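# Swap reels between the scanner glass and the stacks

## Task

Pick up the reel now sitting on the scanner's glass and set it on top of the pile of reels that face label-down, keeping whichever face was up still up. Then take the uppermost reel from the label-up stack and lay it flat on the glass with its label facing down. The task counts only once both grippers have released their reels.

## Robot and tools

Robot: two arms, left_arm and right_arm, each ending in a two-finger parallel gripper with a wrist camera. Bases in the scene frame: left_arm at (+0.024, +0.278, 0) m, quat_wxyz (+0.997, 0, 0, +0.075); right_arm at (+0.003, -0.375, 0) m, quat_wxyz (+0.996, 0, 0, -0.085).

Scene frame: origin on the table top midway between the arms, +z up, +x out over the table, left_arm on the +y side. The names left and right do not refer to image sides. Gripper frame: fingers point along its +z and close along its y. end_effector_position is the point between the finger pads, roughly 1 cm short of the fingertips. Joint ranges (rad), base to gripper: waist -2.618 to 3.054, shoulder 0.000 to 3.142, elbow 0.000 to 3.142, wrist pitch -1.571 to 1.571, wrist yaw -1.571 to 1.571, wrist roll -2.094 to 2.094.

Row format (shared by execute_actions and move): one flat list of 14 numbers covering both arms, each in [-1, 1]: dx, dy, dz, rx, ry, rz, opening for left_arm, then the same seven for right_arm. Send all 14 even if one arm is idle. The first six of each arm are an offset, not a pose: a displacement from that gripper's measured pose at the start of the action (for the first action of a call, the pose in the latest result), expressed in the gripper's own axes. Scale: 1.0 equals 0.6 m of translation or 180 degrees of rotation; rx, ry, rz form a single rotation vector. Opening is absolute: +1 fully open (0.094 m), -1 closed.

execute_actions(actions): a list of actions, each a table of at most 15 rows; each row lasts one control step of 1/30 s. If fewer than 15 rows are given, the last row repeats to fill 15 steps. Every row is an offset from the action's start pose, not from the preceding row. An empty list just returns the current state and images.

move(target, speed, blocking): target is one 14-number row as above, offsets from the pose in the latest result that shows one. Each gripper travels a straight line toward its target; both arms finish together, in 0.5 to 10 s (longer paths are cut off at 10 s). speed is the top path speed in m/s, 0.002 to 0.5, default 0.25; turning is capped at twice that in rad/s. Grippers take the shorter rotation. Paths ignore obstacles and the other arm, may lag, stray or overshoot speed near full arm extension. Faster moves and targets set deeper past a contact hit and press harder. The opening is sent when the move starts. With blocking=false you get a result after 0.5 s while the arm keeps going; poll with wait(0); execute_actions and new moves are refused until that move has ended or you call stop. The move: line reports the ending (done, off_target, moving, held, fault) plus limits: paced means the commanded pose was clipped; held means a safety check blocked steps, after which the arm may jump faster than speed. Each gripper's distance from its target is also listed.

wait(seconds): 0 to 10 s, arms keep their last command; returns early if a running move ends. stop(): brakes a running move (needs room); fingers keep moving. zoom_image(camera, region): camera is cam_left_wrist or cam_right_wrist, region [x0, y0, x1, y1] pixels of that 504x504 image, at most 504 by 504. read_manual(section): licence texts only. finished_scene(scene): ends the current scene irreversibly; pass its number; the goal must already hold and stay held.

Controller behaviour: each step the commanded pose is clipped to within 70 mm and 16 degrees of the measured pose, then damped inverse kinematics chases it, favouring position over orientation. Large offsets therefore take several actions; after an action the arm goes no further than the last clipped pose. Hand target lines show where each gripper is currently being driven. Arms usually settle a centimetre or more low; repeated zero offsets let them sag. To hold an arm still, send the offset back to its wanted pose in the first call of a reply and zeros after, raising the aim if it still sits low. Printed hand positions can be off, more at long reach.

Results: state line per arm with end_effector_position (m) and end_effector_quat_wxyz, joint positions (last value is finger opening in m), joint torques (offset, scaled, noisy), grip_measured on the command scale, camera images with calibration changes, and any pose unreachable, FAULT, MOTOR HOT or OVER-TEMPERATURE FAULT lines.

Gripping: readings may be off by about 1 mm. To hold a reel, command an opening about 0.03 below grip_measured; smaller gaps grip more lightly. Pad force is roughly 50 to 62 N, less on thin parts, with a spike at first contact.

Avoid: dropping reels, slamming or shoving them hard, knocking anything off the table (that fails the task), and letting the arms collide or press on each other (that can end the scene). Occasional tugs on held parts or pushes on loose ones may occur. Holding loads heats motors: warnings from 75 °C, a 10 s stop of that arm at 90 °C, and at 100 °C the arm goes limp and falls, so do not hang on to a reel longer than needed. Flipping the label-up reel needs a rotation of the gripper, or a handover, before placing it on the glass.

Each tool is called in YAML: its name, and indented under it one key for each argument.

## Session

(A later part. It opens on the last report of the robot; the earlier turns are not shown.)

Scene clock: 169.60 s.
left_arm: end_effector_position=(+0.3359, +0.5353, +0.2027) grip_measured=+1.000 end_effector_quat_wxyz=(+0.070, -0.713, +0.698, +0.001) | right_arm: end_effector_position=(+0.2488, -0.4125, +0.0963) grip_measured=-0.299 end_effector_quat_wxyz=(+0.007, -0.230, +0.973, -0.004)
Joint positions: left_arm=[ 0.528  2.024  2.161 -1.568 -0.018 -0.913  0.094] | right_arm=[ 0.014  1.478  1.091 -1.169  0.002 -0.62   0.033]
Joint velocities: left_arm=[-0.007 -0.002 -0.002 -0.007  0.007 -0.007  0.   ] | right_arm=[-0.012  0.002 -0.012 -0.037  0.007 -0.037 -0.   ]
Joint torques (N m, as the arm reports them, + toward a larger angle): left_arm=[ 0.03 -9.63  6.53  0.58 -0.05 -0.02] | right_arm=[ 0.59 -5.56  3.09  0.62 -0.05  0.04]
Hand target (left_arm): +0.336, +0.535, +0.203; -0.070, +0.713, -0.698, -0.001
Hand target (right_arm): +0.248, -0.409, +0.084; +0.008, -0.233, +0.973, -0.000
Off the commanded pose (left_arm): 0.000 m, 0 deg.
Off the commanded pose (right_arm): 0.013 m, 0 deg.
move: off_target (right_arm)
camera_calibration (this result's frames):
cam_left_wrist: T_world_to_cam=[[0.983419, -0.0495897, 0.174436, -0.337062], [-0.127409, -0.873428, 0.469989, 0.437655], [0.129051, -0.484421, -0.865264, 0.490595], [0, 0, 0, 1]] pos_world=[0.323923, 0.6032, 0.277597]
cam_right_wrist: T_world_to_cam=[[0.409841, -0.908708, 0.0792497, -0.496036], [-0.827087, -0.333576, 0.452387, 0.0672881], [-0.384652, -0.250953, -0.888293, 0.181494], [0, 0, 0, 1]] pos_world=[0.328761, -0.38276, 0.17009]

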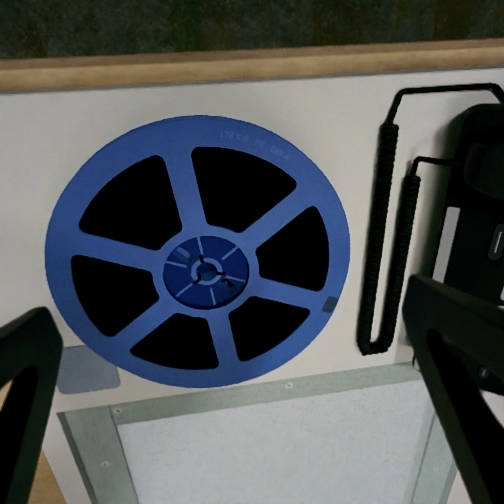

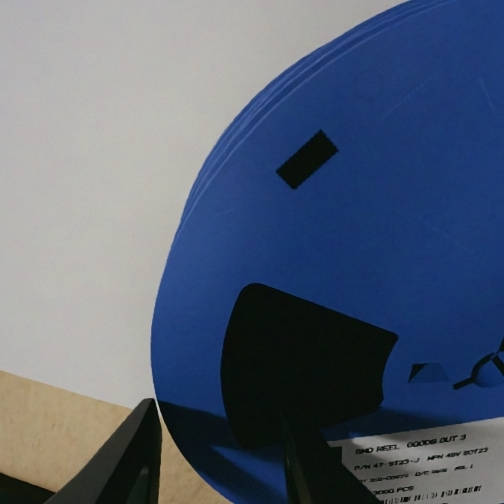

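move:
  target: [0,0,0,0,0,0,1,-0.02,0.007,-0.03,0,0,0,-0.3]
  speed: 0.05

move:
  target: [0,0,0,0,0,0,1,0,0,0.04,0,0,0,-0.3]
  speed: 0.03

Scene clock: 177.73 s.
left_arm: end_effector_position=(+0.3359, +0.5353, +0.2027) grip_measured=+1.000 end_effector_quat_wxyz=(+0.070, -0.713, +0.698, +0.001) | right_arm: end_effector_position=(+0.2539, -0.4050, +0.1123) grip_measured=-0.299 end_effector_quat_wxyz=(+0.011, -0.229, +0.973, -0.006)
Joint positions: left_arm=[ 0.528  2.024  2.161 -1.568 -0.018 -0.913  0.094] | right_arm=[ 0.047  1.478  1.155 -1.224  0.003 -0.585  0.033]
Joint velocities: left_arm=[ 0.007 -0.012 -0.022 -0.022  0.037 -0.022  0.   ] | right_arm=[ 0.007  0.012 -0.002 -0.022  0.007  0.022 -0.001]
Joint torques (N m, as the arm reports them, + toward a larger angle): left_arm=[ 0.02 -9.63  6.54  0.58 -0.05 -0.03] | right_arm=[ 0.56 -4.34  9.68  0.1  -0.01  0.07]
Hand target (left_arm): +0.336, +0.535, +0.203; -0.070, +0.713, -0.698, -0.001
Hand target (right_arm): +0.257, -0.403, +0.114; +0.007, -0.230, +0.973, -0.004
Off the commanded pose (left_arm): 0.000 m, 0 deg.
Off the commanded pose (right_arm): 0.004 m, 1 deg.
move: done
camera_calibration (this result's frames):
cam_left_wrist: T_world_to_cam=[[0.983419, -0.0495897, 0.174436, -0.337062], [-0.127409, -0.873428, 0.469989, 0.437655], [0.129051, -0.484421, -0.865264, 0.490595], [0, 0, 0, 1]] pos_world=[0.323923, 0.6032, 0.277597]
cam_right_wrist: T_world_to_cam=[[0.407353, -0.90938, 0.0842138, -0.492858], [-0.831825, -0.331379, 0.445258, 0.0696992], [-0.377002, -0.251428, -0.891433, 0.197785], [0, 0, 0, 1]] pos_world=[0.33331, -0.375369, 0.186783]

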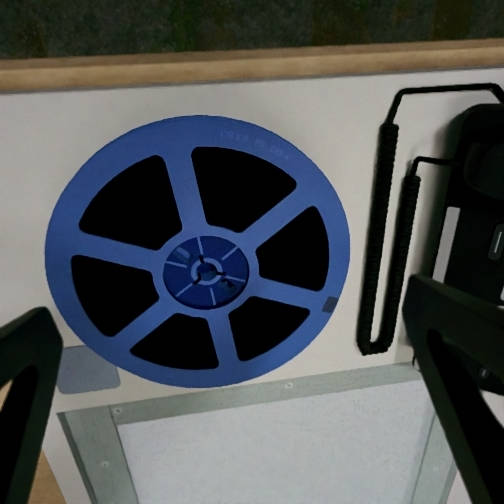

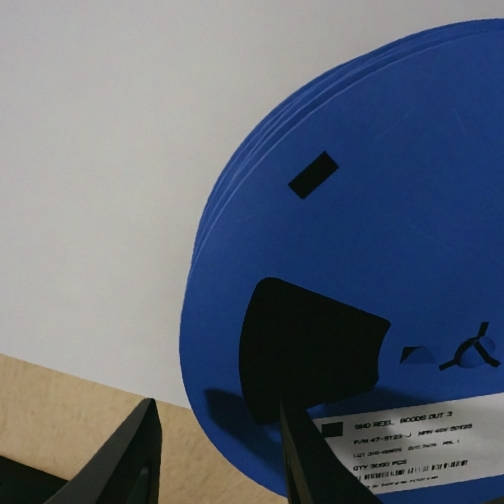

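Scene clock: 178.77 s.
left_arm: end_effector_position=(+0.3359, +0.5353, +0.2027) grip_measured=+1.000 end_effector_quat_wxyz=(+0.070, -0.713, +0.698, +0.001) | right_arm: end_effector_position=(+0.2543, -0.4051, +0.0970) grip_measured=-0.299 end_effector_quat_wxyz=(+0.015, -0.229, +0.973, -0.007)
Joint positions: left_arm=[ 0.528  2.024  2.161 -1.568 -0.018 -0.913  0.094] | right_arm=[ 0.047  1.478  1.094 -1.154  0.003 -0.585  0.033]
Joint velocities: left_arm=[-0.007  0.007 -0.017 -0.037 -0.007  0.022  0.   ] | right_arm=[ 0.007 -0.002 -0.007 -0.007 -0.007 -0.022 -0.   ]
Joint torques (N m, as the arm reports them, + toward a larger angle): left_arm=[ 0.03 -9.64  6.54  0.58 -0.05 -0.03] | right_arm=[ 0.   -4.87  5.32  0.45 -0.01  0.03]
Hand target (left_arm): +0.336, +0.535, +0.203; -0.070, +0.713, -0.698, -0.001
Hand target (right_arm): +0.254, -0.405, +0.089; +0.011, -0.229, +0.973, -0.005
Off the commanded pose (left_arm): 0.000 m, 0 deg.
Off the commanded pose (right_arm): 0.009 m, 0 deg.
move: done
camera_calibration (this result's frames):
cam_left_wrist: T_world_to_cam=[[0.983419, -0.0495897, 0.174436, -0.337062], [-0.127409, -0.873428, 0.469989, 0.437655], [0.129051, -0.484421, -0.865264, 0.490595], [0, 0, 0, 1]] pos_world=[0.323923, 0.6032, 0.277597]
cam_right_wrist: T_world_to_cam=[[0.406633, -0.909291, 0.088536, -0.49194], [-0.835507, -0.330926, 0.438654, 0.0785502], [-0.369565, -0.252343, -0.894284, 0.182247], [0, 0, 0, 1]] pos_world=[0.333021, -0.375334, 0.172079]

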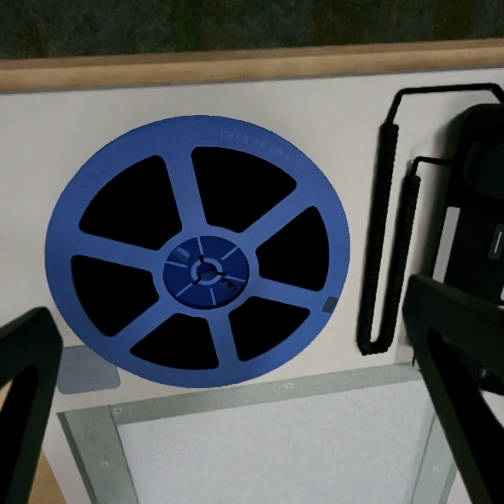

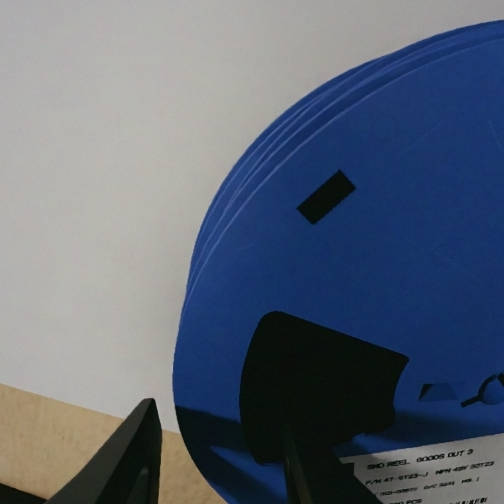

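move:
  target: [0,0,0,0,0,0,1,-0.008,0,0.02,0,0,0,-0.3]
  speed: 0.02

move:
  target: [0,0,0,0,0,0,1,0,0,0,0,0,0,-1]

move:
  target: [0,0,0,0,0,0,1,0,0,-0.06,0,0,0,-1]
  speed: 0.04

Scene clock: 185.27 s.
left_arm: end_effector_position=(+0.3359, +0.5353, +0.2027) grip_measured=+1.000 end_effector_quat_wxyz=(+0.070, -0.713, +0.698, +0.001) | right_arm: end_effector_position=(+0.2626, -0.4061, +0.0974) grip_measured=-0.299 end_effector_quat_wxyz=(+0.031, -0.227, +0.973, -0.013)
Joint positions: left_arm=[ 0.528  2.024  2.161 -1.568 -0.018 -0.913  0.094] | right_arm=[ 0.047  1.478  1.094 -1.12   0.003 -0.58   0.033]
Joint velocities: left_arm=[-0.002 -0.007 -0.012  0.081  0.022 -0.037  0.   ] | right_arm=[ 0.012 -0.012 -0.012  0.051  0.066 -0.007 -0.001]
Joint torques (N m, as the arm reports them, + toward a larger angle): left_arm=[ 0.02 -9.63  6.55  0.57 -0.05 -0.02] | right_arm=[ 0.72 -4.08  5.    0.39  0.01  0.07]
Hand target (left_arm): +0.336, +0.535, +0.203; -0.070, +0.713, -0.698, -0.001
Hand target (right_arm): +0.259, -0.403, +0.086; +0.015, -0.229, +0.973, -0.007
Off the commanded pose (left_arm): 0.000 m, 0 deg.
Off the commanded pose (right_arm): 0.013 m, 2 deg.
move: off_target (right_arm)
camera_calibration (this result's frames):
cam_left_wrist: T_world_to_cam=[[0.983419, -0.0495897, 0.174436, -0.337062], [-0.127409, -0.873428, 0.469989, 0.437655], [0.129051, -0.484421, -0.865264, 0.490595], [0, 0, 0, 1]] pos_world=[0.323923, 0.6032, 0.277597]
cam_right_wrist: T_world_to_cam=[[0.399195, -0.910753, 0.1057, -0.496627], [-0.851349, -0.325402, 0.411483, 0.0940702], [-0.340364, -0.25425, -0.905268, 0.178075], [0, 0, 0, 1]] pos_world=[0.338948, -0.376418, 0.174991]

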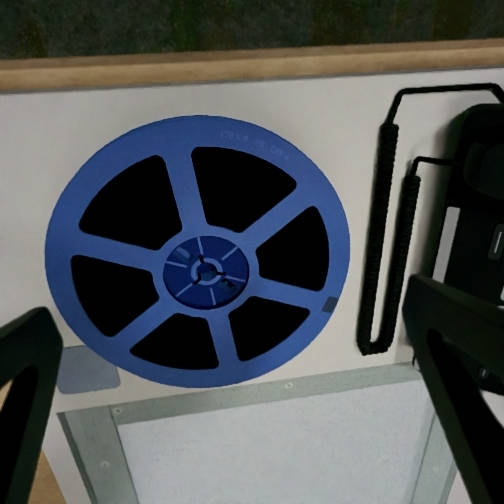

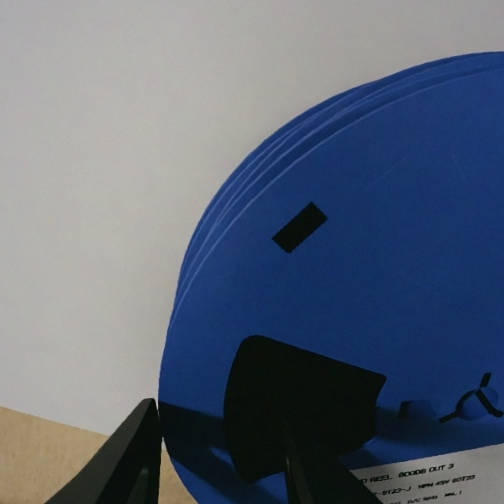

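Scene clock: 185.77 s.
left_arm: end_effector_position=(+0.3359, +0.5353, +0.2027) grip_measured=+1.000 end_effector_quat_wxyz=(+0.070, -0.713, +0.698, +0.001) | right_arm: end_effector_position=(+0.2623, -0.4068, +0.0974) grip_measured=-0.681 end_effector_quat_wxyz=(+0.030, -0.226, +0.974, -0.014)
Joint positions: left_arm=[ 0.528  2.024  2.161 -1.568 -0.018 -0.913  0.094] | right_arm=[ 0.046  1.478  1.094 -1.121  0.005 -0.579  0.015]
Joint velocities: left_arm=[ 0.007 -0.017 -0.027 -0.007 -0.051 -0.007  0.   ] | right_arm=[ 0.007 -0.002 -0.007 -0.007  0.051  0.022 -0.   ]
Joint torques (N m, as the arm reports them, + toward a larger angle): left_arm=[ 0.03 -9.63  6.54  0.58 -0.05 -0.03] | right_arm=[ 0.07 -6.08  7.32  0.31 -0.02  0.02]
Hand target (left_arm): +0.336, +0.535, +0.203; -0.070, +0.713, -0.698, -0.001
Hand target (right_arm): +0.263, -0.406, +0.097; +0.031, -0.227, +0.973, -0.013
Off the commanded pose (left_arm): 0.000 m, 0 deg.
Off the commanded pose (right_arm): 0.001 m, 0 deg.
move: done
camera_calibration (this result's frames):
cam_left_wrist: T_world_to_cam=[[0.983419, -0.0495897, 0.174436, -0.337062], [-0.127409, -0.873428, 0.469989, 0.437655], [0.129051, -0.484421, -0.865264, 0.490595], [0, 0, 0, 1]] pos_world=[0.323923, 0.6032, 0.277597]
cam_right_wrist: T_world_to_cam=[[0.397123, -0.911505, 0.107011, -0.496976], [-0.851561, -0.32248, 0.413342, 0.0946095], [-0.342254, -0.255274, -0.904266, 0.177746], [0, 0, 0, 1]] pos_world=[0.338761, -0.377113, 0.174806]

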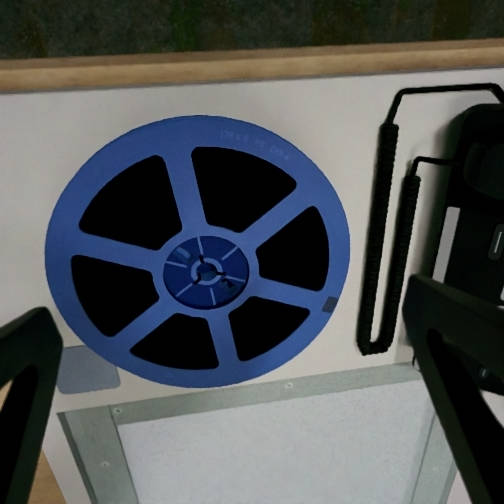

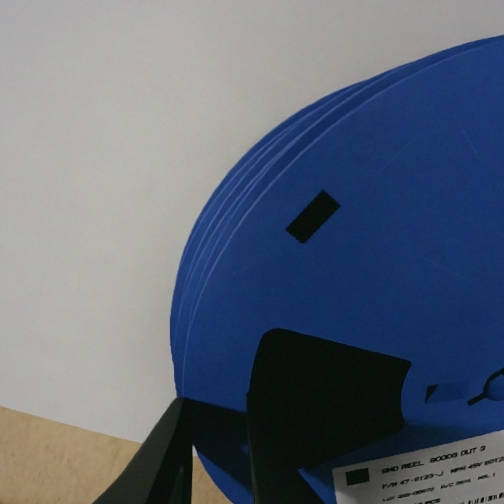

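Scene clock: 187.13 s.
left_arm: end_effector_position=(+0.3359, +0.5353, +0.2027) grip_measured=+1.000 end_effector_quat_wxyz=(+0.070, -0.713, +0.698, +0.001) | right_arm: end_effector_position=(+0.2539, -0.4058, +0.1203) grip_measured=-0.681 end_effector_quat_wxyz=(+0.010, -0.226, +0.974, -0.006)
Joint positions: left_arm=[ 0.528  2.024  2.161 -1.568 -0.018 -0.913  0.094] | right_arm=[ 0.046  1.478  1.187 -1.257  0.005 -0.579  0.015]
Joint velocities: left_arm=[ 0.002  0.002  0.002  0.022  0.066 -0.007  0.   ] | right_arm=[ 0.012  0.002 -0.002 -0.037  0.037  0.095 -0.   ]
Joint torques (N m, as the arm reports them, + toward a larger angle): left_arm=[ 0.04 -9.62  6.55  0.58 -0.05 -0.03] | right_arm=[ 0.06 -7.76 10.23  0.16  0.    0.03]
Hand target (left_arm): +0.336, +0.535, +0.203; -0.070, +0.713, -0.698, -0.001
Hand target (right_arm): +0.260, -0.406, +0.133; +0.030, -0.226, +0.974, -0.014
Off the commanded pose (left_arm): 0.000 m, 0 deg.
Off the commanded pose (right_arm): 0.014 m, 2 deg.
move: off_target (right_arm)
camera_calibration (this result's frames):
cam_left_wrist: T_world_to_cam=[[0.983419, -0.0495897, 0.174436, -0.337062], [-0.127409, -0.873428, 0.469989, 0.437655], [0.129051, -0.484421, -0.865264, 0.490595], [0, 0, 0, 1]] pos_world=[0.323923, 0.6032, 0.277597]
cam_right_wrist: T_world_to_cam=[[0.401229, -0.911987, 0.0854134, -0.493858], [-0.833123, -0.324591, 0.447823, 0.0686463], [-0.380685, -0.25084, -0.890033, 0.205679], [0, 0, 0, 1]] pos_world=[0.33364, -0.376517, 0.194502]

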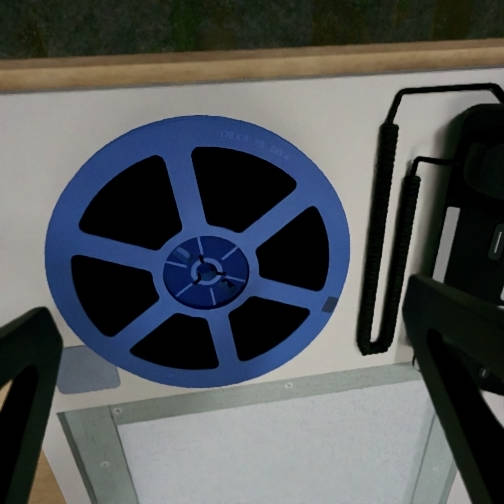

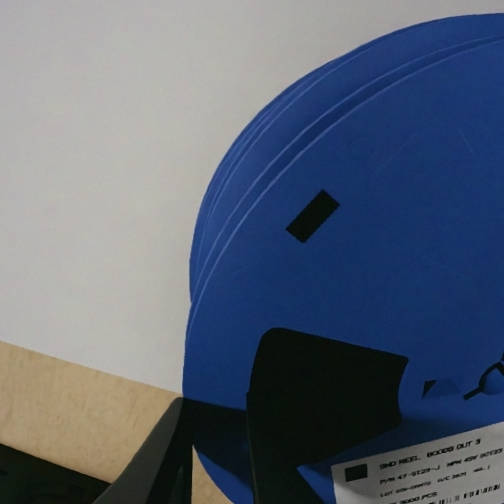

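move:
  target: [0,0,0,0,0,0,1,-0.218,0.35,-0.09,0,0,-0.7,-1]
  speed: 0.15

Scene clock: 213.77 s.
left_arm: end_effector_position=(+0.3359, +0.5353, +0.2027) grip_measured=+1.000 end_effector_quat_wxyz=(+0.070, -0.713, +0.698, +0.001) | right_arm: end_effector_position=(+0.2750, -0.1626, +0.1696) grip_measured=-0.681 end_effector_quat_wxyz=(-0.001, +0.969, -0.248, +0.008)
Joint positions: left_arm=[ 0.528  2.024  2.161 -1.568 -0.018 -0.913  0.094] | right_arm=[ 0.835  1.857  1.8   -1.504  0.011 -1.975  0.015]
Joint velocities: left_arm=[-0.002 -0.012  0.007 -0.007 -0.007  0.022  0.   ] | right_arm=[ 0.002  0.007  0.007  0.051 -0.022 -0.081  0.   ]
Joint torques (N m, as the arm reports them, + toward a larger angle): left_arm=[ 0.02 -9.63  6.55  0.58 -0.05 -0.03] | right_arm=[ 0.48 -9.15 10.09  0.09  0.01 -0.05]
Hand target (left_arm): +0.336, +0.535, +0.203; -0.070, +0.713, -0.698, -0.001
Hand target (right_arm): +0.276, -0.158, +0.174; -0.004, +0.970, -0.241, +0.009
Off the commanded pose (left_arm): 0.000 m, 0 deg.
Off the commanded pose (right_arm): 0.005 m, 1 deg.
move: done
camera_calibration (this result's frames):
cam_left_wrist: T_world_to_cam=[[0.983419, -0.0495897, 0.174436, -0.337062], [-0.127409, -0.873428, 0.469989, 0.437655], [0.129051, -0.484421, -0.865264, 0.490595], [0, 0, 0, 1]] pos_world=[0.323923, 0.6032, 0.277597]
cam_right_wrist: T_world_to_cam=[[0.512771, 0.855225, 0.0752094, -0.0263335], [0.735476, -0.48278, 0.475394, -0.31865], [0.442878, -0.188454, -0.876553, 0.100002], [0, 0, 0, 1]] pos_world=[0.203573, -0.112471, 0.241122]

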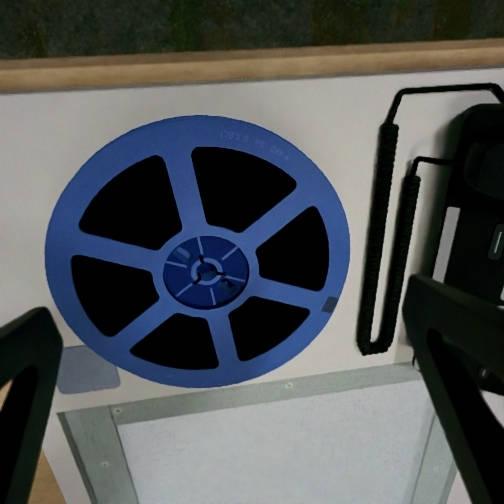

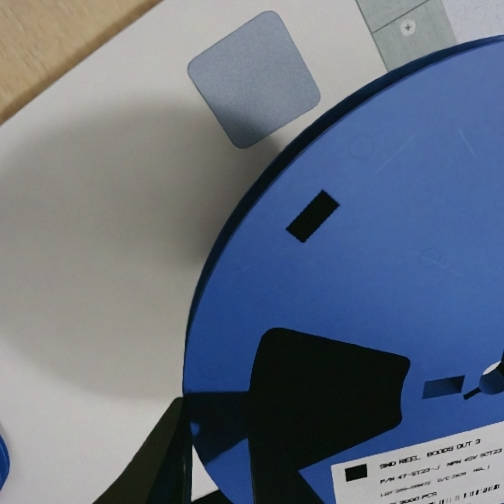

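move:
  target: [0.745,0.048,0.002,0.381,0.428,0.35,0.2,0,0,0,0,0,0,-1]
  speed: 0.2

Scene clock: 238.83 s.
left_arm: end_effector_position=(+0.3197, +0.0972, +0.1448) grip_measured=+0.202 end_effector_quat_wxyz=(-0.014, -0.006, +0.718, -0.696) | right_arm: end_effector_position=(+0.2749, -0.1629, +0.1696) grip_measured=-0.681 end_effector_quat_wxyz=(-0.000, +0.969, -0.247, +0.008)
Joint positions: left_arm=[-0.163  1.863  0.982 -0.686  1.54  -0.031  0.056] | right_arm=[ 0.835  1.857  1.8   -1.505  0.012 -1.977  0.015]
Joint velocities: left_arm=[-0.007  0.007 -0.002  0.007 -0.007 -0.022  0.001] | right_arm=[ 0.002 -0.017  0.007  0.007  0.066  0.007 -0.   ]
Joint torques (N m, as the arm reports them, + toward a larger angle): left_arm=[-0.34 -7.74  4.38  0.48  0.78 -0.07] | right_arm=[  0.06 -10.22   7.16   0.2   -0.01   0.04]
Hand target (left_arm): +0.318, +0.096, +0.149; -0.014, -0.002, +0.708, -0.706
Hand target (right_arm): +0.275, -0.163, +0.170; -0.001, +0.969, -0.248, +0.008
Off the commanded pose (left_arm): 0.012 m, 2 deg.
Off the commanded pose (right_arm): 0.000 m, 0 deg.
move: off_target (left_arm)
camera_calibration (this result's frames):
cam_left_wrist: T_world_to_cam=[[-0.0295264, 0.0521362, 0.998203, -0.13808], [-0.813934, 0.578416, -0.0542865, 0.234363], [-0.580207, -0.814074, 0.0253569, 0.36019], [0, 0, 0, 1]] pos_world=[0.395663, 0.164861, 0.141422]
cam_right_wrist: T_world_to_cam=[[0.510837, 0.856512, 0.0737018, -0.0249987], [0.736668, -0.480323, 0.476036, -0.318776], [0.443132, -0.188883, -0.876332, 0.0998052], [0, 0, 0, 1]] pos_world=[0.203376, -0.112852, 0.241054]

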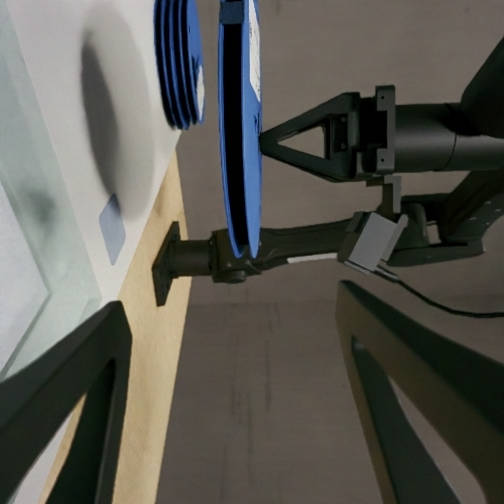

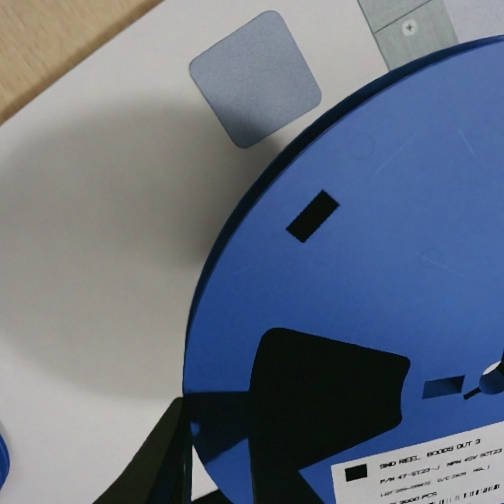

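move:
  target: [0,-0.015,0.19,0,0,0,0.2,0,0,0,0,0,0,-1]
  speed: 0.08

Scene clock: 277.90 s.
left_arm: end_effector_position=(+0.3198, -0.0155, +0.1493) grip_measured=+0.202 end_effector_quat_wxyz=(-0.016, +0.005, +0.724, -0.690) | right_arm: end_effector_position=(+0.2750, -0.1630, +0.1696) grip_measured=-0.681 end_effector_quat_wxyz=(+0.000, +0.969, -0.247, +0.008)
Joint positions: left_arm=[-0.52   1.886  0.719  1.025  1.228 -1.453  0.056] | right_arm=[ 0.835  1.857  1.8   -1.505  0.013 -1.977  0.015]
Joint velocities: left_arm=[-0.002  0.002 -0.002 -0.007 -0.037 -0.037 -0.001] | right_arm=[ 0.002  0.007  0.002  0.051 -0.022 -0.095 -0.001]
Joint torques (N m, as the arm reports them, + toward a larger angle): left_arm=[-0.66 -6.78  3.96  1.75 -0.06 -0.1 ] | right_arm=[  0.04 -10.2    7.12   0.19  -0.01   0.02]
Hand target (left_arm): +0.316, -0.017, +0.144; -0.020, +0.001, +0.725, -0.689
Hand target (right_arm): +0.275, -0.163, +0.170; -0.000, +0.969, -0.247, +0.008
Off the commanded pose (left_arm): 0.002 m, 2 deg.
Off the commanded pose (right_arm): 0.000 m, 0 deg.
move: done
camera_calibration (this result's frames):
cam_left_wrist: T_world_to_cam=[[-0.0406718, 0.036553, 0.998504, -0.133474], [-0.802987, 0.593506, -0.0544348, 0.296654], [-0.594608, -0.803999, 0.00521263, 0.276225], [0, 0, 0, 1]] pos_world=[0.397026, 0.0508977, 0.147982]
cam_right_wrist: T_world_to_cam=[[0.510809, 0.856553, 0.0734283, -0.0248893], [0.73644, -0.480042, 0.476671, -0.31889], [0.443543, -0.189413, -0.87601, 0.0994953], [0, 0, 0, 1]] pos_world=[0.203426, -0.112916, 0.240992]

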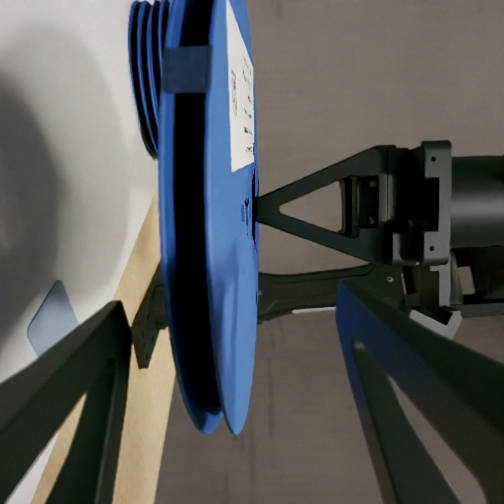

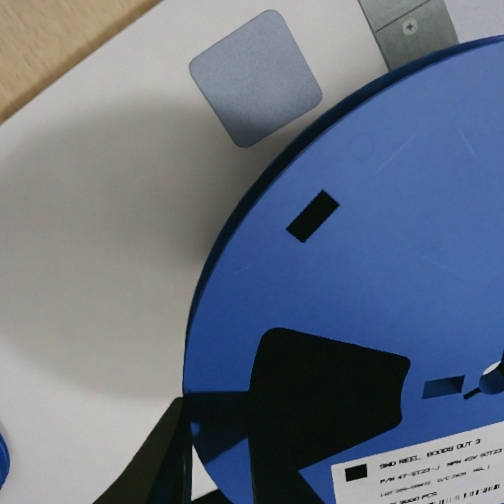

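move:
  target: [0,0.005,0,0,0,0,-0.55,0,0,0,0,0,0,-1]
  speed: 0.03

move:
  target: [0,0,0,0,0,0,-1,0,0,0,0,0,0,-1]

Scene clock: 284.87 s.
left_arm: end_effector_position=(+0.3200, -0.0155, +0.1498) grip_measured=-0.548 end_effector_quat_wxyz=(-0.015, +0.005, +0.723, -0.690) | right_arm: end_effector_position=(+0.2751, -0.1631, +0.1696) grip_measured=-0.681 end_effector_quat_wxyz=(+0.000, +0.969, -0.247, +0.008)
Joint positions: left_arm=[-0.52   1.886  0.719  1.03   1.228 -1.456  0.021] | right_arm=[ 0.835  1.857  1.8   -1.505  0.014 -1.977  0.015]
Joint velocities: left_arm=[-0.002 -0.007  0.022 -0.007 -0.007  0.007 -0.001] | right_arm=[-0.022 -0.007 -0.007  0.022  0.007  0.022  0.   ]
Joint torques (N m, as the arm reports them, + toward a larger angle): left_arm=[ 0.06 -6.72  5.25  1.66  0.05  0.02] | right_arm=[  0.04 -10.19   7.15   0.19   0.     0.02]
Hand target (left_arm): +0.320, -0.015, +0.146; -0.016, +0.005, +0.724, -0.690
Hand target (right_arm): +0.275, -0.163, +0.170; +0.000, +0.969, -0.247, +0.008
Off the commanded pose (left_arm): 0.003 m, 0 deg.
Off the commanded pose (right_arm): 0.000 m, 0 deg.
move: done
camera_calibration (this result's frames):
cam_left_wrist: T_world_to_cam=[[-0.0415752, 0.037905, 0.998416, -0.133586], [-0.803247, 0.593011, -0.0559619, 0.29713], [-0.594193, -0.804301, 0.00579249, 0.276063], [0, 0, 0, 1]] pos_world=[0.39715, 0.0508999, 0.148403]
cam_right_wrist: T_world_to_cam=[[0.510759, 0.856576, 0.0735097, -0.0249252], [0.736069, -0.479874, 0.477414, -0.319027], [0.444217, -0.189735, -0.875598, 0.0991103], [0, 0, 0, 1]] pos_world=[0.20353, -0.112938, 0.240921]

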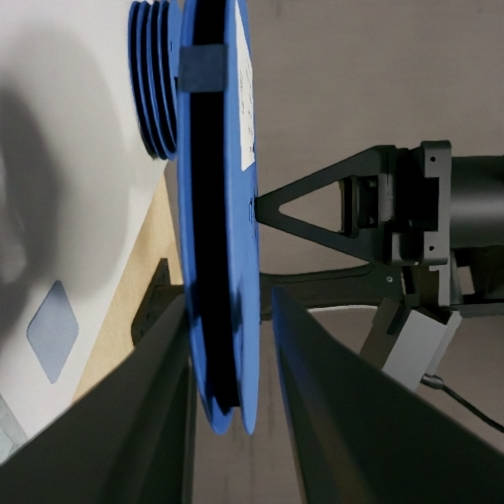

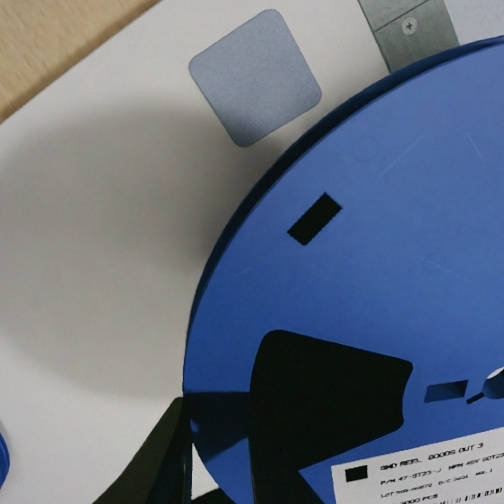

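Scene clock: 285.37 s.
left_arm: end_effector_position=(+0.3199, -0.0155, +0.1499) grip_measured=-0.775 end_effector_quat_wxyz=(-0.017, +0.004, +0.723, -0.690) | right_arm: end_effector_position=(+0.2753, -0.1633, +0.1696) grip_measured=-0.681 end_effector_quat_wxyz=(+0.001, +0.969, -0.247, +0.009)
Joint positions: left_arm=[-0.52   1.886  0.719  1.031  1.228 -1.46   0.011] | right_arm=[ 0.835  1.857  1.8   -1.505  0.015 -1.977  0.015]
Joint velocities: left_arm=[ 0.012  0.012  0.002  0.037  0.022 -0.022  0.001] | right_arm=[-0.002  0.002 -0.002 -0.037  0.081 -0.022 -0.001]
Joint torques (N m, as the arm reports them, + toward a larger angle): left_arm=[ 0.03 -7.53  5.54  1.57  0.04  0.01] | right_arm=[ -0.01 -10.26   7.11   0.18  -0.01   0.02]
Hand target (left_arm): +0.320, -0.015, +0.150; -0.016, +0.005, +0.723, -0.690
Hand target (right_arm): +0.275, -0.163, +0.170; +0.000, +0.969, -0.247, +0.009
Off the commanded pose (left_arm): 0.000 m, 0 deg.
Off the commanded pose (right_arm): 0.000 m, 0 deg.
move: done
camera_calibration (this result's frames):
cam_left_wrist: T_world_to_cam=[[-0.0388355, 0.0381373, 0.998518, -0.134583], [-0.803267, 0.593175, -0.0538973, 0.296794], [-0.594352, -0.804169, 0.00759815, 0.275809], [0, 0, 0, 1]] pos_world=[0.397106, 0.0508792, 0.148284]
cam_right_wrist: T_world_to_cam=[[0.511029, 0.856461, 0.0729693, -0.0248295], [0.735427, -0.479594, 0.478681, -0.319248], [0.444967, -0.190957, -0.874951, 0.0984828], [0, 0, 0, 1]] pos_world=[0.203651, -0.113038, 0.240798]

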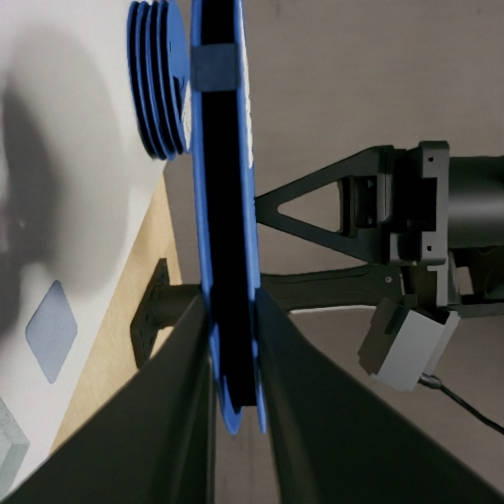

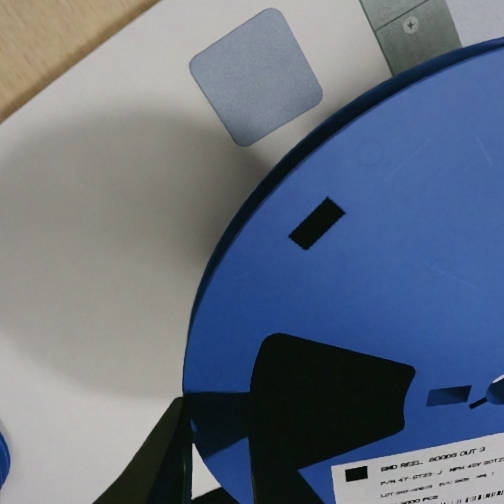

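move:
  target: [0,0,0,0,0,0,-1,0,0,0,0,0,0,-0.3]

move:
  target: [0,0,0,0,0,0,-1,0,0,-0.12,0,0,0,-0.3]
  speed: 0.1

move:
  target: [0,0.03,-0.06,0,0,0,-1,0.16,0.3,0,0,0,0.35,-0.3]

move:
  target: [0,0,0,0,0,0.99,-1,0,0,0,0,0,0,-0.3]
  speed: 0.3

Scene clock: 296.97 s.
left_arm: end_effector_position=(+0.3202, -0.0155, +0.1482) grip_measured=-0.775 end_effector_quat_wxyz=(-0.019, +0.000, +0.724, -0.689) | right_arm: end_effector_position=(+0.2754, -0.1632, +0.1696) grip_measured=-0.301 end_effector_quat_wxyz=(+0.001, +0.969, -0.247, +0.009)
Joint positions: left_arm=[-0.52   1.888  0.719  1.024  1.226 -1.46   0.011] | right_arm=[ 0.835  1.857  1.8   -1.504  0.015 -1.977  0.033]
Joint velocities: left_arm=[-0.002  0.002 -0.007 -0.022  0.037 -0.051 -0.   ] | right_arm=[-0.007 -0.002 -0.007  0.022  0.007 -0.022  0.   ]
Joint torques (N m, as the arm reports them, + toward a larger angle): left_arm=[ 0.02 -7.68  5.53  1.65  0.06 -0.02] | right_arm=[  0.03 -10.22   7.2    0.18  -0.01   0.04]
Hand target (left_arm): +0.320, -0.015, +0.150; -0.016, +0.004, +0.723, -0.690
Hand target (right_arm): +0.275, -0.163, +0.170; +0.001, +0.969, -0.247, +0.009
Off the commanded pose (left_arm): 0.002 m, 1 deg.
Off the commanded pose (right_arm): 0.000 m, 0 deg.
move: done
camera_calibration (this result's frames):
cam_left_wrist: T_world_to_cam=[[-0.0304496, 0.0346463, 0.998936, -0.135754], [-0.804816, 0.591812, -0.0450584, 0.296078], [-0.592743, -0.805331, 0.00986338, 0.275128], [0, 0, 0, 1]] pos_world=[0.397235, 0.0510502, 0.146236]
cam_right_wrist: T_world_to_cam=[[0.511007, 0.856443, 0.0733243, -0.0249748], [0.735284, -0.479707, 0.478789, -0.319272], [0.44523, -0.190751, -0.874863, 0.0984078], [0, 0, 0, 1]] pos_world=[0.203704, -0.112996, 0.240789]

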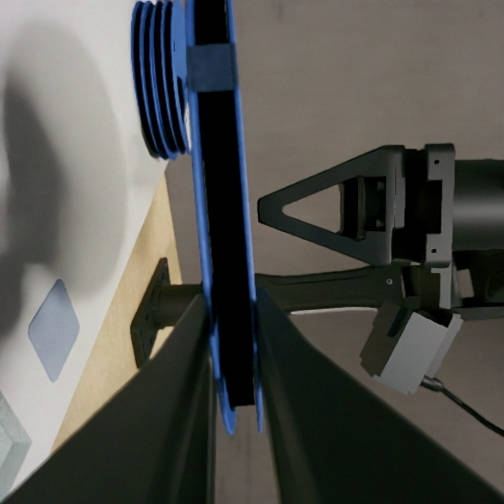

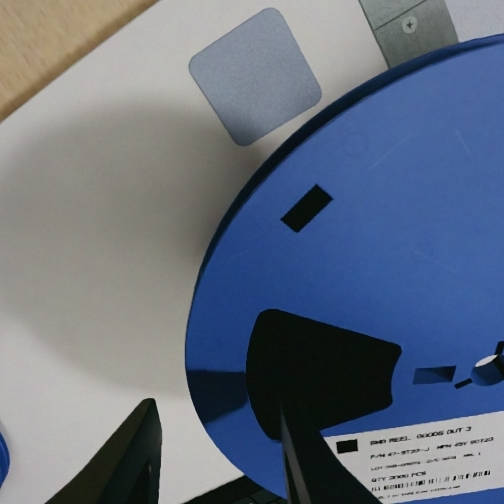

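Scene clock: 298.03 s.
left_arm: end_effector_position=(+0.3201, -0.0154, +0.1474) grip_measured=-0.775 end_effector_quat_wxyz=(-0.021, -0.002, +0.725, -0.688) | right_arm: end_effector_position=(+0.2782, -0.1610, +0.2309) grip_measured=-0.301 end_effector_quat_wxyz=(-0.067, +0.965, -0.247, +0.061)
Joint positions: left_arm=[-0.52   1.888  0.719  1.017  1.226 -1.46   0.011] | right_arm=[ 0.835  1.765  1.922 -1.546  0.015 -1.977  0.033]
Joint velocities: left_arm=[-0.002 -0.017  0.007  0.022 -0.037 -0.037 -0.   ] | right_arm=[ 0.017  0.002 -0.007 -0.037  0.081  0.037 -0.001]
Joint torques (N m, as the arm reports them, + toward a larger angle): left_arm=[ 0.03 -7.53  5.54  1.64  0.05 -0.02] | right_arm=[  0.24 -10.49   9.06   0.3    0.01   0.03]
Hand target (left_arm): +0.320, -0.015, +0.148; -0.019, +0.000, +0.724, -0.689
Hand target (right_arm): +0.274, -0.163, +0.241; -0.073, +0.964, -0.245, +0.066
Off the commanded pose (left_arm): 0.001 m, 0 deg.
Off the commanded pose (right_arm): 0.012 m, 10 deg.
joint sent to its limit (right arm) — the command would take joint 4 (wrist pitch) past its lower limit, so that joint was sent only as far as its limit.
move: off_target (right_arm)
camera_calibration (this result's frames):
cam_left_wrist: T_world_to_cam=[[-0.0244075, 0.0323074, 0.99918, -0.136928], [-0.805069, 0.59191, -0.0388047, 0.295079], [-0.592679, -0.805356, 0.0115626, 0.274832], [0, 0, 0, 1]] pos_world=[0.397103, 0.0511012, 0.145089]
cam_right_wrist: T_world_to_cam=[[0.490391, 0.840267, 0.231232, -0.0661119], [0.667674, -0.532757, 0.519982, -0.348886], [0.560114, -0.100607, -0.822284, 0.121652], [0, 0, 0, 1]] pos_world=[0.197224, -0.118081, 0.296734]

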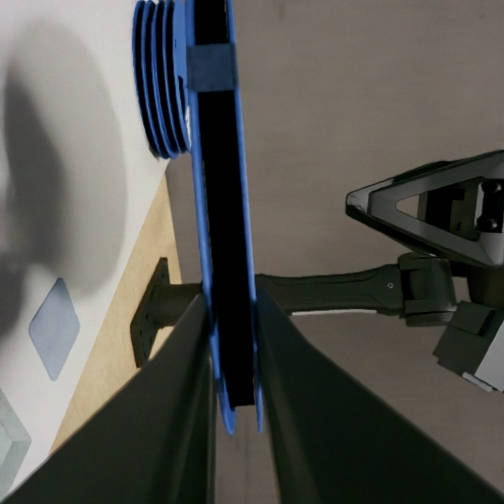

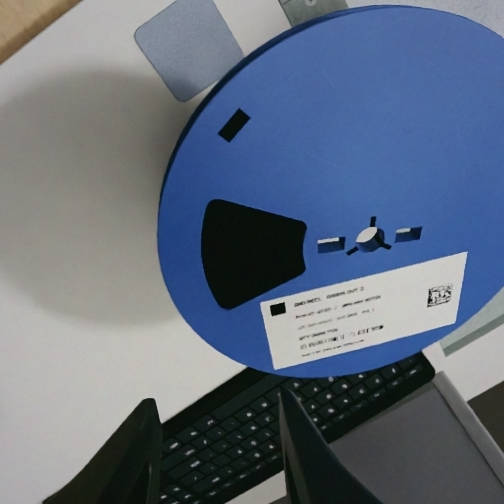

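Scene clock: 300.60 s.
left_arm: end_effector_position=(+0.3243, +0.0181, +0.1341) grip_measured=-0.775 end_effector_quat_wxyz=(-0.019, -0.010, +0.726, -0.688) | right_arm: end_effector_position=(+0.2828, -0.3667, +0.2080) grip_measured=-0.301 end_effector_quat_wxyz=(-0.073, +0.699, -0.711, +0.021)
Joint positions: left_arm=[-0.418  1.901  0.676  1.014  1.311 -1.409  0.011] | right_arm=[ 0.147  1.514  1.562 -1.486 -0.075 -1.571  0.033]
Joint velocities: left_arm=[-0.012 -0.002 -0.002 -0.051  0.037  0.022 -0.002] | right_arm=[-0.012  0.002  0.002 -0.022 -0.081 -0.022  0.   ]
Joint torques (N m, as the arm reports them, + toward a larger angle): left_arm=[ 0.64 -6.88  4.06  1.66  0.29  0.11] | right_arm=[-0.36 -9.02  5.59  0.45 -0.19  0.08]
Hand target (left_arm): +0.320, +0.021, +0.132; -0.021, -0.002, +0.724, -0.689
Hand target (right_arm): +0.279, -0.365, +0.212; -0.087, +0.694, -0.714, +0.021
Off the commanded pose (left_arm): 0.006 m, 1 deg.
Off the commanded pose (right_arm): 0.006 m, 2 deg.
move: done
camera_calibration (this result's frames):
cam_left_wrist: T_world_to_cam=[[-0.0164681, 0.0296019, 0.999426, -0.127149], [-0.814417, 0.579474, -0.030583, 0.280265], [-0.580046, -0.814453, 0.0145654, 0.300209], [0, 0, 0, 1]] pos_world=[0.400294, 0.0858643, 0.131275]
cam_right_wrist: T_world_to_cam=[[0.978072, -0.06616, 0.197477, -0.35357], [-0.139189, -0.912991, 0.383503, -0.332478], [0.154922, -0.402581, -0.90218, 0.100015], [0, 0, 0, 1]] pos_world=[0.284045, -0.286678, 0.287561]

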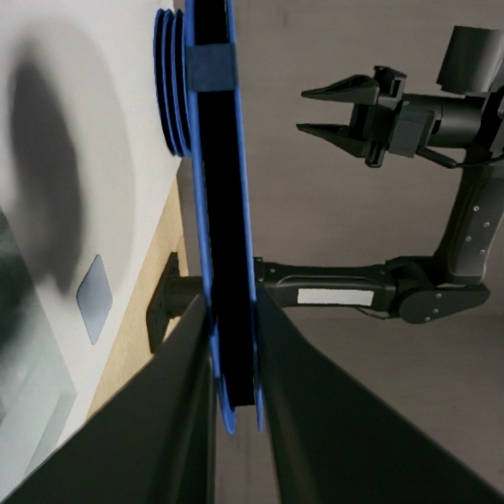

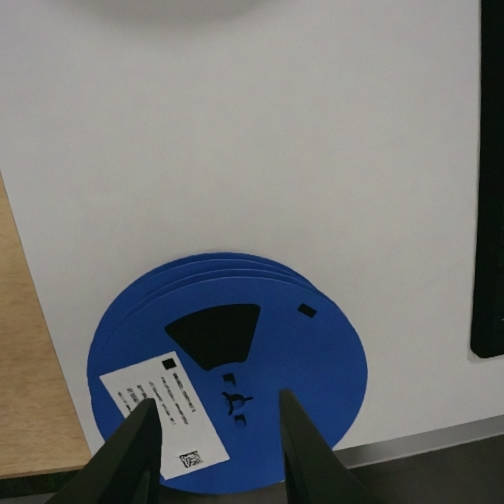

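Scene clock: 306.50 s.
left_arm: end_effector_position=(+0.3246, +0.0180, +0.1315) grip_measured=-0.775 end_effector_quat_wxyz=(+0.687, +0.725, +0.026, -0.035) | right_arm: end_effector_position=(+0.2828, -0.3667, +0.2080) grip_measured=-0.301 end_effector_quat_wxyz=(-0.073, +0.699, -0.711, +0.021)
Joint positions: left_arm=[-0.418  1.912  0.676  1.026  1.312  1.687  0.011] | right_arm=[ 0.147  1.514  1.562 -1.486 -0.075 -1.571  0.033]
Joint velocities: left_arm=[ 0.017 -0.007 -0.002 -0.081  0.022 -0.022 -0.   ] | right_arm=[-0.017 -0.002 -0.002  0.051 -0.007  0.022 -0.   ]
Joint torques (N m, as the arm reports them, + toward a larger angle): left_arm=[ 0.02 -8.18  5.08  1.49  0.08  0.04] | right_arm=[ 0.02 -6.33  7.21  0.42 -0.04  0.03]
Hand target (left_arm): +0.324, +0.018, +0.134; +0.687, +0.725, +0.022, -0.030
Hand target (right_arm): +0.283, -0.367, +0.208; -0.073, +0.699, -0.711, +0.021
Off the commanded pose (left_arm): 0.003 m, 1 deg.
Off the commanded pose (right_arm): 0.000 m, 0 deg.
move: done
camera_calibration (this result's frames):
cam_left_wrist: T_world_to_cam=[[-0.0259075, 0.13623, -0.990338, 0.138226], [0.83173, 0.552524, 0.0542465, -0.264563], [0.554576, -0.822288, -0.127621, -0.0491781], [0, 0, 0, 1]] pos_world=[0.250899, 0.0869086, 0.144966]
cam_right_wrist: T_world_to_cam=[[0.978072, -0.06616, 0.197477, -0.35357], [-0.139189, -0.912991, 0.383503, -0.332478], [0.154922, -0.402581, -0.90218, 0.100015], [0, 0, 0, 1]] pos_world=[0.284045, -0.286678, 0.287561]

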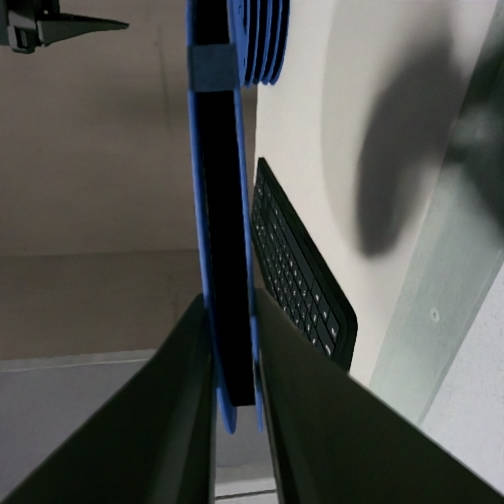

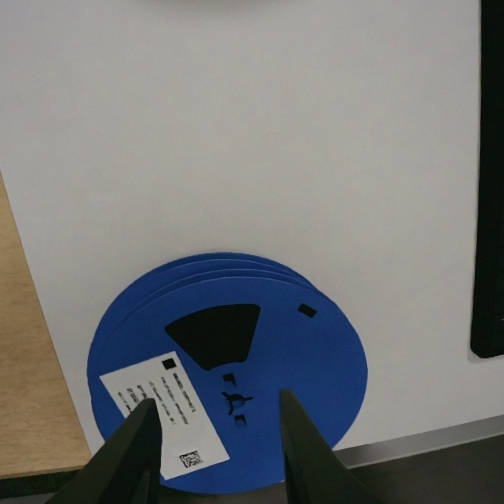

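move:
  target: [0,0,0,0,0,0,-1,-0.395,-0.07,-0.02,-0.03,0.03,0,-0.3]
  speed: 0.2

Scene clock: 314.57 s.
left_arm: end_effector_position=(+0.3246, +0.0181, +0.1309) grip_measured=-0.775 end_effector_quat_wxyz=(+0.687, +0.726, +0.026, -0.035) | right_arm: end_effector_position=(+0.3220, -0.1318, +0.2409) grip_measured=-0.301 end_effector_quat_wxyz=(-0.124, +0.700, -0.703, +0.030)
Joint positions: left_arm=[-0.418  1.912  0.676  1.022  1.311  1.692  0.011] | right_arm=[ 0.831  1.938  2.177 -1.556  0.029 -0.908  0.033]
Joint velocities: left_arm=[-0.002 -0.002 -0.022 -0.037  0.037  0.037 -0.001] | right_arm=[-0.002  0.002 -0.002 -0.007 -0.007  0.095  0.002]
Joint torques (N m, as the arm reports them, + toward a larger angle): left_arm=[ 0.03 -7.37  5.14  1.57  0.09 -0.08] | right_arm=[-0.08 -9.77  9.44  0.5   0.05  0.09]
Hand target (left_arm): +0.325, +0.018, +0.131; +0.687, +0.725, +0.026, -0.035
Hand target (right_arm): +0.324, -0.132, +0.243; -0.125, +0.696, -0.707, +0.032
Off the commanded pose (left_arm): 0.001 m, 0 deg.
Off the commanded pose (right_arm): 0.004 m, 14 deg.
joint sent to its limit (right arm) — the command would take joint 4 (wrist pitch) past its lower limit, so that joint was sent only as far as its limit.
move: off_target (right_arm)
camera_calibration (this result's frames):
cam_left_wrist: T_world_to_cam=[[-0.0261139, 0.137538, -0.990152, 0.137668], [0.83167, 0.552557, 0.0548195, -0.264563], [0.554655, -0.822049, -0.128816, -0.0490703], [0, 0, 0, 1]] pos_world=[0.250842, 0.0869135, 0.144495]
cam_right_wrist: T_world_to_cam=[[0.958568, -0.0673923, 0.276777, -0.395799], [-0.157225, -0.935382, 0.316766, -0.106265], [0.237545, -0.347158, -0.907223, 0.200045], [0, 0, 0, 1]] pos_world=[0.315173, -0.0566244, 0.324695]

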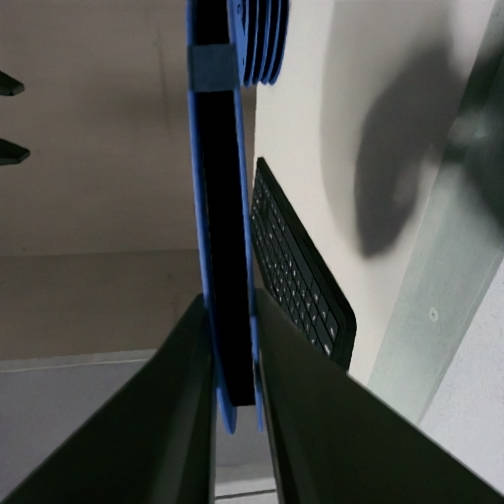

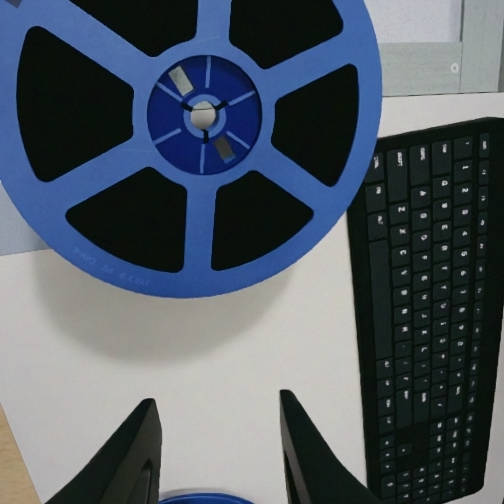

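move:
  target: [0,0,0,0,0,0,-1,-0.017,-0.002,0.135,-0.069,0.043,0,-0.35]
  speed: 0.1

Scene clock: 328.87 s.
left_arm: end_effector_position=(+0.3246, +0.0181, +0.1309) grip_measured=-0.775 end_effector_quat_wxyz=(+0.687, +0.726, +0.026, -0.035) | right_arm: end_effector_position=(+0.3396, -0.1156, +0.1599) grip_measured=-0.349 end_effector_quat_wxyz=(-0.028, +0.705, -0.708, +0.013)
Joint positions: left_arm=[-0.418  1.912  0.676  1.022  1.311  1.692  0.011] | right_arm=[ 0.831  2.167  2.212 -1.557  0.019 -0.906  0.031]
Joint velocities: left_arm=[ 0.002  0.002 -0.007 -0.022  0.007  0.037  0.   ] | right_arm=[-0.007 -0.012 -0.002  0.007  0.007 -0.022  0.   ]
Joint torques (N m, as the arm reports them, + toward a larger angle): left_arm=[ 0.04 -7.37  5.13  1.52  0.08 -0.02] | right_arm=[  0.12 -12.39   9.83   0.19  -0.09   0.04]
Hand target (left_arm): +0.325, +0.018, +0.131; +0.687, +0.726, +0.026, -0.035
Hand target (right_arm): +0.340, -0.111, +0.163; -0.033, +0.705, -0.708, +0.006
Off the commanded pose (left_arm): 0.000 m, 0 deg.
Off the commanded pose (right_arm): 0.006 m, 3 deg.
joint sent to its limit (right arm) — the command would take joint 4 (wrist pitch) past its lower limit, so that joint was sent only as far as its limit.
move: off_target (right_arm)
camera_calibration (this result's frames):
cam_left_wrist: T_world_to_cam=[[-0.0261139, 0.137538, -0.990152, 0.137668], [0.83167, 0.552557, 0.0548195, -0.264563], [0.554655, -0.822049, -0.128816, -0.0490703], [0, 0, 0, 1]] pos_world=[0.250842, 0.0869135, 0.144495]
cam_right_wrist: T_world_to_cam=[[0.991027, -0.0458445, 0.125553, -0.373578], [-0.0969974, -0.892952, 0.439576, -0.0979107], [0.0919606, -0.44781, -0.889387, 0.162956], [0, 0, 0, 1]] pos_world=[0.345743, -0.0315825, 0.234874]

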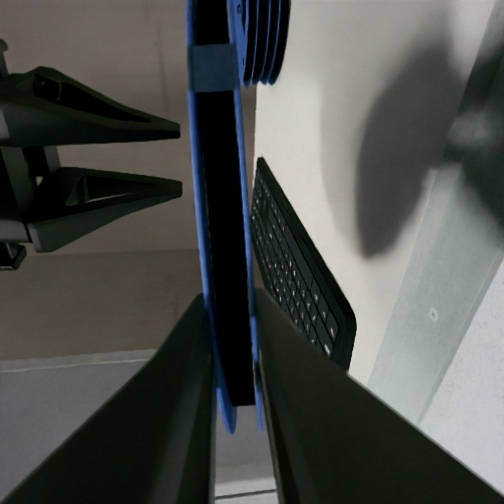

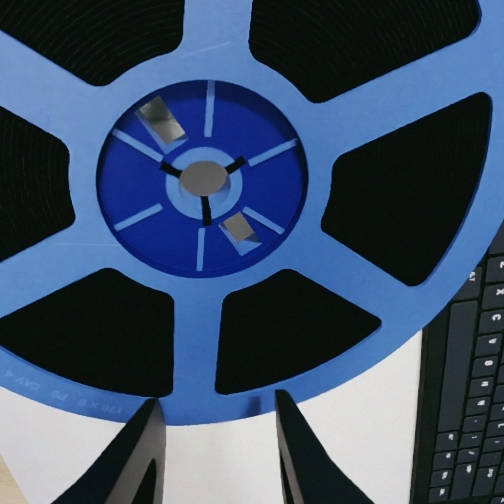

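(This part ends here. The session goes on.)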